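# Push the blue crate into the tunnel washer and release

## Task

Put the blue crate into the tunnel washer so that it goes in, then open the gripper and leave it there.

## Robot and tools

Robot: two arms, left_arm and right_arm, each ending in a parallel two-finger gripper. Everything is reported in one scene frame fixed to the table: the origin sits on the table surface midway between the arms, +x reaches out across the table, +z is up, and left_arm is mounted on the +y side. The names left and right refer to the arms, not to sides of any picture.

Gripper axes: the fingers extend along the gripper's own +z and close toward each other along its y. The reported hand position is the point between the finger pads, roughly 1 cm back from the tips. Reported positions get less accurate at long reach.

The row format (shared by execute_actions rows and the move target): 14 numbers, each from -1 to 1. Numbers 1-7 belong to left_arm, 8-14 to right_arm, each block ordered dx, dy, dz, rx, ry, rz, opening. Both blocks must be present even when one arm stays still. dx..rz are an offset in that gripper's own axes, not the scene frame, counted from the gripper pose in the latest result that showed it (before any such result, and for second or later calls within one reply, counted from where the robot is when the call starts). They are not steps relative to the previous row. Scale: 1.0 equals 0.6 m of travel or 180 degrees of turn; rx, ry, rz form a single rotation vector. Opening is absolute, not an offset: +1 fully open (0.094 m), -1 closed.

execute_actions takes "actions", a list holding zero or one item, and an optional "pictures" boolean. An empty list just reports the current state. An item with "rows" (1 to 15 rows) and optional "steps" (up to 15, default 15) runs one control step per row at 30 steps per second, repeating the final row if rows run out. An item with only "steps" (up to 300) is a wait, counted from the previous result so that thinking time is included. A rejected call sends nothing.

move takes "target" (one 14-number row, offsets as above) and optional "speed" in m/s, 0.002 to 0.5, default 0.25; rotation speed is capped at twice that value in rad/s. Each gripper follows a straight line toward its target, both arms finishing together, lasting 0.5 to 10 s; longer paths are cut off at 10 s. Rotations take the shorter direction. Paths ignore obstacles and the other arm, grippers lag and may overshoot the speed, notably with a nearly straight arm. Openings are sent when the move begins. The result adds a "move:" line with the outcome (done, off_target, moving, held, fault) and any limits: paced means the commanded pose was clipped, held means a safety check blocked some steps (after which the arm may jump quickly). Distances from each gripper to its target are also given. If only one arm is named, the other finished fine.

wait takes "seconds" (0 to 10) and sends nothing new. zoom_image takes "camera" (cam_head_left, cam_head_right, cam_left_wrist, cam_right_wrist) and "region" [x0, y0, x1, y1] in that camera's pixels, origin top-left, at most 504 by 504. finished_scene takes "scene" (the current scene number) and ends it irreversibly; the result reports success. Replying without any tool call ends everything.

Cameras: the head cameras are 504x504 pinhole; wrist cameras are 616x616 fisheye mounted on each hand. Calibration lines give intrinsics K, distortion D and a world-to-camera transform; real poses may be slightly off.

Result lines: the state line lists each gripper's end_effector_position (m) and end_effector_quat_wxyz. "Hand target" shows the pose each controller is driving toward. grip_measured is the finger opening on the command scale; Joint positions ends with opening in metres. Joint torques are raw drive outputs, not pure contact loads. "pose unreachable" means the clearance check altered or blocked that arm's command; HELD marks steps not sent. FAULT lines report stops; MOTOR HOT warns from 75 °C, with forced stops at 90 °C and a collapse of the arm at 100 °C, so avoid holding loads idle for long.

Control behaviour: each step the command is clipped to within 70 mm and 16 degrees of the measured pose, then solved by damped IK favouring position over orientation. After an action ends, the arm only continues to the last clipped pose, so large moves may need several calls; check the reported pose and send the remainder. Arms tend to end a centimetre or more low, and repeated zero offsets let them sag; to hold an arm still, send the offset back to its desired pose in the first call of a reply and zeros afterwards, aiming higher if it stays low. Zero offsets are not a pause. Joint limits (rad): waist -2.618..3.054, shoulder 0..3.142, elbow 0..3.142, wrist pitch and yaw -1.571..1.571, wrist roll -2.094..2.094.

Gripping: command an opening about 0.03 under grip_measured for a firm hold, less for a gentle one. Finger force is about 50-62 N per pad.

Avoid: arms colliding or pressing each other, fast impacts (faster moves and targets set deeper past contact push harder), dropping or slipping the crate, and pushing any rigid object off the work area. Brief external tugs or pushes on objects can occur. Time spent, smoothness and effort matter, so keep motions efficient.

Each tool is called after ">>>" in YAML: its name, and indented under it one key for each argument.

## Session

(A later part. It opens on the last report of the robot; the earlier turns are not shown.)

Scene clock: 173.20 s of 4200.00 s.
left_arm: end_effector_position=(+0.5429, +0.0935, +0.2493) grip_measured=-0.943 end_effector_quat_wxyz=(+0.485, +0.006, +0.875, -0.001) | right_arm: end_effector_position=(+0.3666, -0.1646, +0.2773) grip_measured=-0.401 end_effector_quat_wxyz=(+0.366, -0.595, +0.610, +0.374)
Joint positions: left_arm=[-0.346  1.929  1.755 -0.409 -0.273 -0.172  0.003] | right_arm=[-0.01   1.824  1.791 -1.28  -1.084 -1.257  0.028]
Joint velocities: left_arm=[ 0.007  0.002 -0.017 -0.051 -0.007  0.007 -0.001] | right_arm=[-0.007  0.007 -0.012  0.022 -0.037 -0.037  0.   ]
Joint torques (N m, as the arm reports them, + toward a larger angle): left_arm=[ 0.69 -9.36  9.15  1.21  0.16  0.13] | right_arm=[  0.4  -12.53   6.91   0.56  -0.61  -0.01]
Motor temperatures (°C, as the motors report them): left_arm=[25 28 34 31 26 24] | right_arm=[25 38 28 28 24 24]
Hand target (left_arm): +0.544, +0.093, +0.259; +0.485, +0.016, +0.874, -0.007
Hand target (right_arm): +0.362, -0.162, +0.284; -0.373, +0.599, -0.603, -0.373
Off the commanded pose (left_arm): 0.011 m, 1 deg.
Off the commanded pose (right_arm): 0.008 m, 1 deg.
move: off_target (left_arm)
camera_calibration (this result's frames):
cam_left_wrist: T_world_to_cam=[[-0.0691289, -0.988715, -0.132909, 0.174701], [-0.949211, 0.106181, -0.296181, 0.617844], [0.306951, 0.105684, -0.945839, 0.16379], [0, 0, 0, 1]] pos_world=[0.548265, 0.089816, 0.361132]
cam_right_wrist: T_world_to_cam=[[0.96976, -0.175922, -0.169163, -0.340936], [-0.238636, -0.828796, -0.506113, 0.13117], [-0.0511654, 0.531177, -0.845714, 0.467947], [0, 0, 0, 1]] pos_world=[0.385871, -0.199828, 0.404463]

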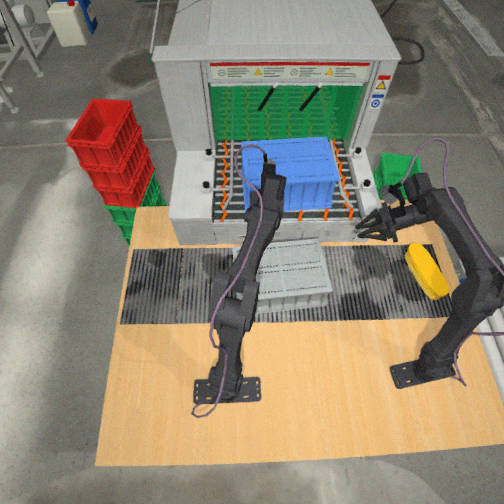

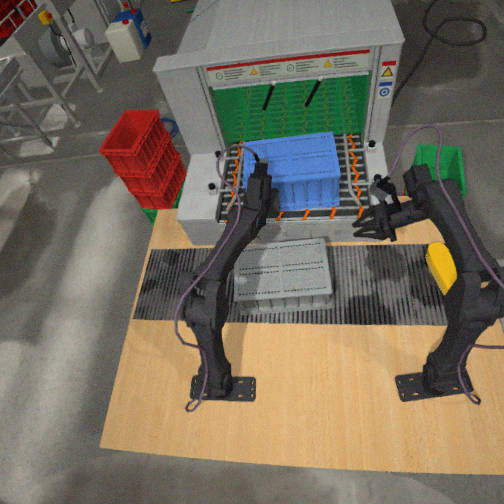

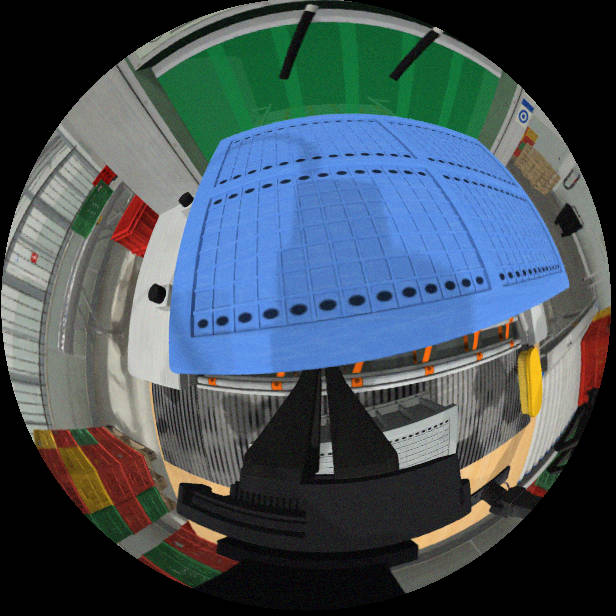

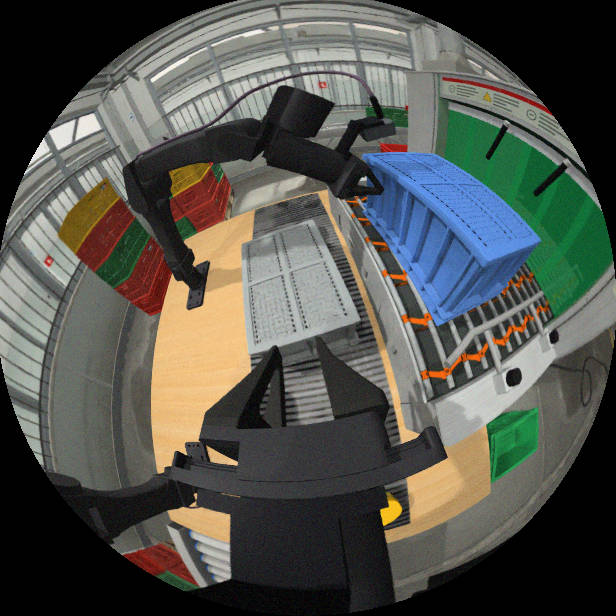

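>>> move:
  target: [0,0,0,0,0,0,-0.4,0,0,0,0,0,0,-0.4]

>>> wait:
  seconds: 8

Scene clock: 175.73 s of 4200.00 s.
left_arm: end_effector_position=(+0.5428, +0.0926, +0.2492) grip_measured=-0.402 end_effector_quat_wxyz=(+0.484, +0.008, +0.875, -0.003) | right_arm: end_effector_position=(+0.3671, -0.1650, +0.2762) grip_measured=-0.401 end_effector_quat_wxyz=(+0.365, -0.596, +0.612, +0.372)
Joint positions: left_arm=[-0.346  1.929  1.755 -0.41  -0.267 -0.17   0.028] | right_arm=[-0.01   1.824  1.79  -1.278 -1.078 -1.256  0.028]
Joint velocities: left_arm=[-0.012 -0.002 -0.012 -0.051 -0.066 -0.037  0.001] | right_arm=[-0.012  0.017  0.007 -0.051 -0.022 -0.022  0.   ]
Joint torques (N m, as the arm reports them, + toward a larger angle): left_arm=[-0.03 -9.37  6.41  1.5  -0.14 -0.02] | right_arm=[  0.14 -10.54   7.96   0.42  -0.59  -0.02]
Motor temperatures (°C, as the motors report them): left_arm=[25 29 35 31 26 24] | right_arm=[25 38 28 28 24 24]
Hand target (left_arm): +0.543, +0.094, +0.249; +0.485, +0.006, +0.875, -0.001
Hand target (right_arm): +0.367, -0.165, +0.277; -0.366, +0.595, -0.610, -0.374
Off the commanded pose (left_arm): 0.001 m, 0 deg.
Off the commanded pose (right_arm): 0.001 m, 0 deg.
move: done
camera_calibration (this result's frames):
cam_left_wrist: T_world_to_cam=[[-0.0747085, -0.988459, -0.131787, 0.176507], [-0.949002, 0.111065, -0.295059, 0.616936], [0.306291, 0.103023, -0.946347, 0.164644], [0, 0, 0, 1]] pos_world=[0.548231, 0.0889872, 0.361104]
cam_right_wrist: T_world_to_cam=[[0.969543, -0.178895, -0.167281, -0.34263], [-0.239907, -0.831168, -0.501602, 0.12921], [-0.0493047, 0.526456, -0.848771, 0.466687], [0, 0, 0, 1]] pos_world=[0.386203, -0.19959, 0.403607]

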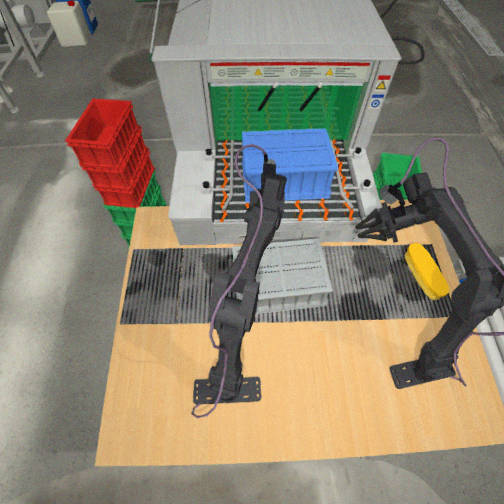

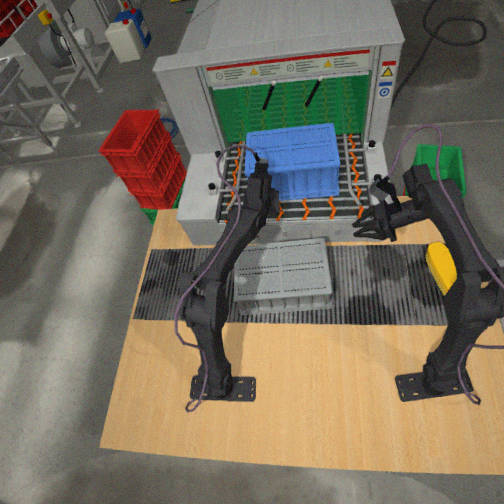

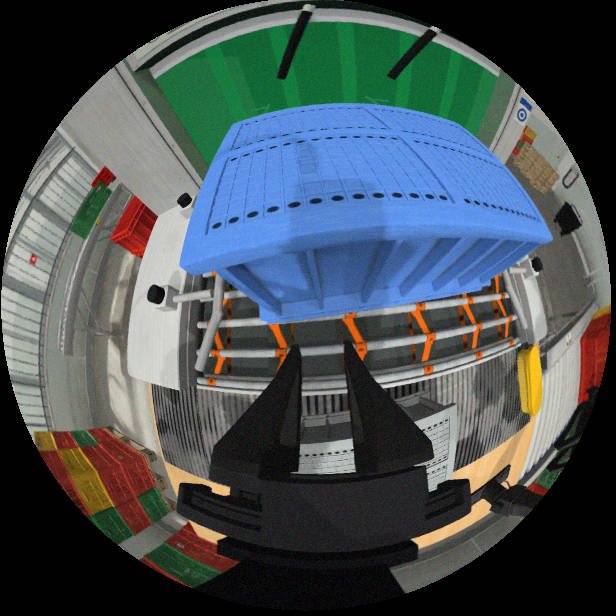

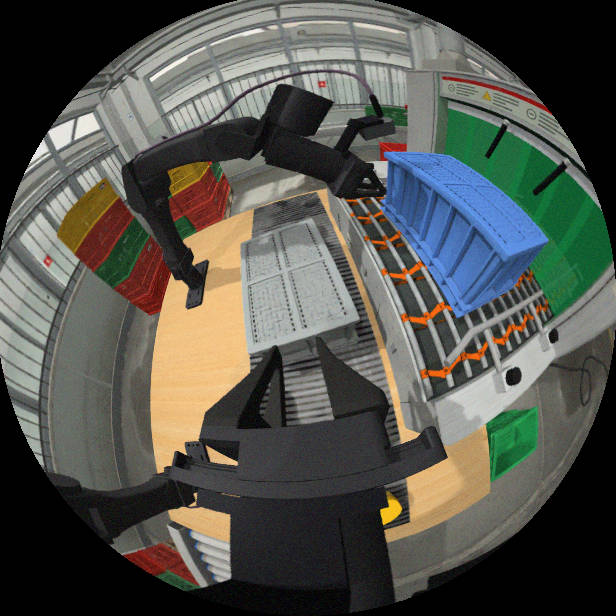

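Scene clock: 183.73 s of 4200.00 s.
left_arm: end_effector_position=(+0.5428, +0.0926, +0.2492) grip_measured=-0.402 end_effector_quat_wxyz=(+0.484, +0.008, +0.875, -0.003) | right_arm: end_effector_position=(+0.3671, -0.1650, +0.2762) grip_measured=-0.401 end_effector_quat_wxyz=(+0.365, -0.596, +0.612, +0.372)
Joint positions: left_arm=[-0.346  1.929  1.755 -0.41  -0.267 -0.17   0.028] | right_arm=[-0.01   1.824  1.79  -1.278 -1.078 -1.256  0.028]
Joint velocities: left_arm=[-0.007  0.002 -0.007  0.095  0.037 -0.007 -0.001] | right_arm=[-0.007 -0.017 -0.002  0.007 -0.051 -0.037 -0.001]
Joint torques (N m, as the arm reports them, + toward a larger angle): left_arm=[ 0.03 -9.39  6.43  1.49 -0.15 -0.03] | right_arm=[  0.12 -10.35   7.87   0.48  -0.54  -0.01]
Motor temperatures (°C, as the motors report them): left_arm=[25 31 34 31 26 24] | right_arm=[25 36 28 28 24 24]
Hand target (left_arm): +0.543, +0.094, +0.249; +0.485, +0.006, +0.875, -0.001
Hand target (right_arm): +0.367, -0.165, +0.277; -0.366, +0.595, -0.610, -0.374
Off the commanded pose (left_arm): 0.001 m, 0 deg.
Off the commanded pose (right_arm): 0.001 m, 0 deg.
Steps of this call (steps 1 to 240: nothing new was sent). Readings (end_effector_position):
1: left_arm (+0.5428, +0.0926, +0.2492) | right_arm (+0.3671, -0.1650, +0.2762)
2: left_arm (+0.5428, +0.0926, +0.2492) | right_arm (+0.3671, -0.1650, +0.2762)
4: left_arm (+0.5428, +0.0926, +0.2492) | right_arm (+0.3671, -0.1650, +0.2762)
8: left_arm (+0.5428, +0.0926, +0.2492) | right_arm (+0.3671, -0.1650, +0.2762)
240: the state above
camera_calibration (this result's frames):
cam_left_wrist: T_world_to_cam=[[-0.0747085, -0.988459, -0.131787, 0.176507], [-0.949002, 0.111065, -0.295059, 0.616936], [0.306291, 0.103023, -0.946347, 0.164644], [0, 0, 0, 1]] pos_world=[0.548231, 0.0889872, 0.361104]
cam_right_wrist: T_world_to_cam=[[0.969543, -0.178895, -0.167281, -0.34263], [-0.239907, -0.831168, -0.501602, 0.12921], [-0.0493047, 0.526456, -0.848771, 0.466687], [0, 0, 0, 1]] pos_world=[0.386203, -0.19959, 0.403607]

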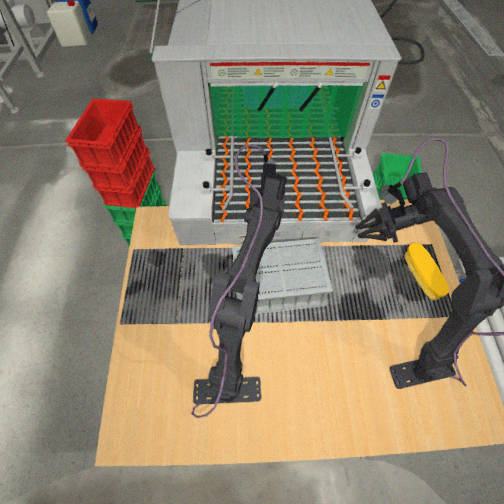

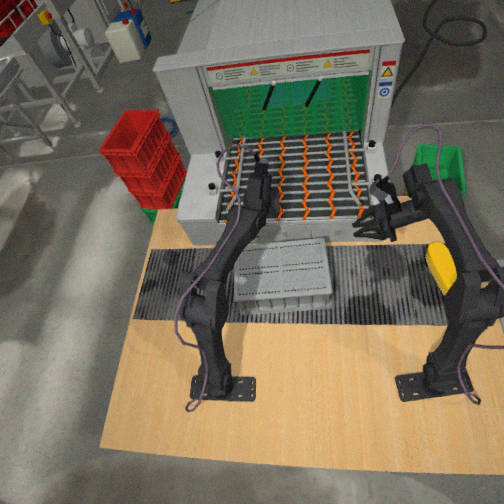

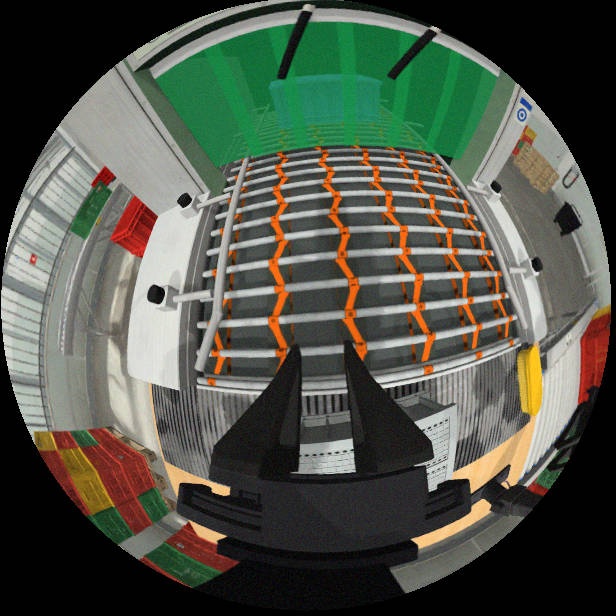

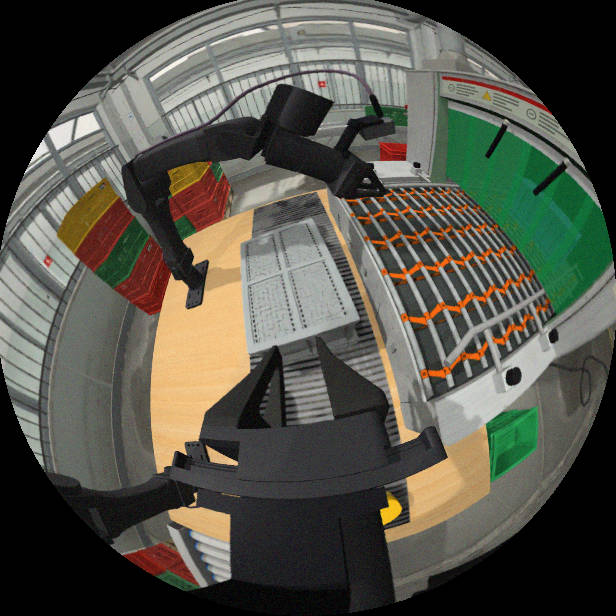

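>>> finished_scene:
  scene: 1

The scene is finished: the task was done.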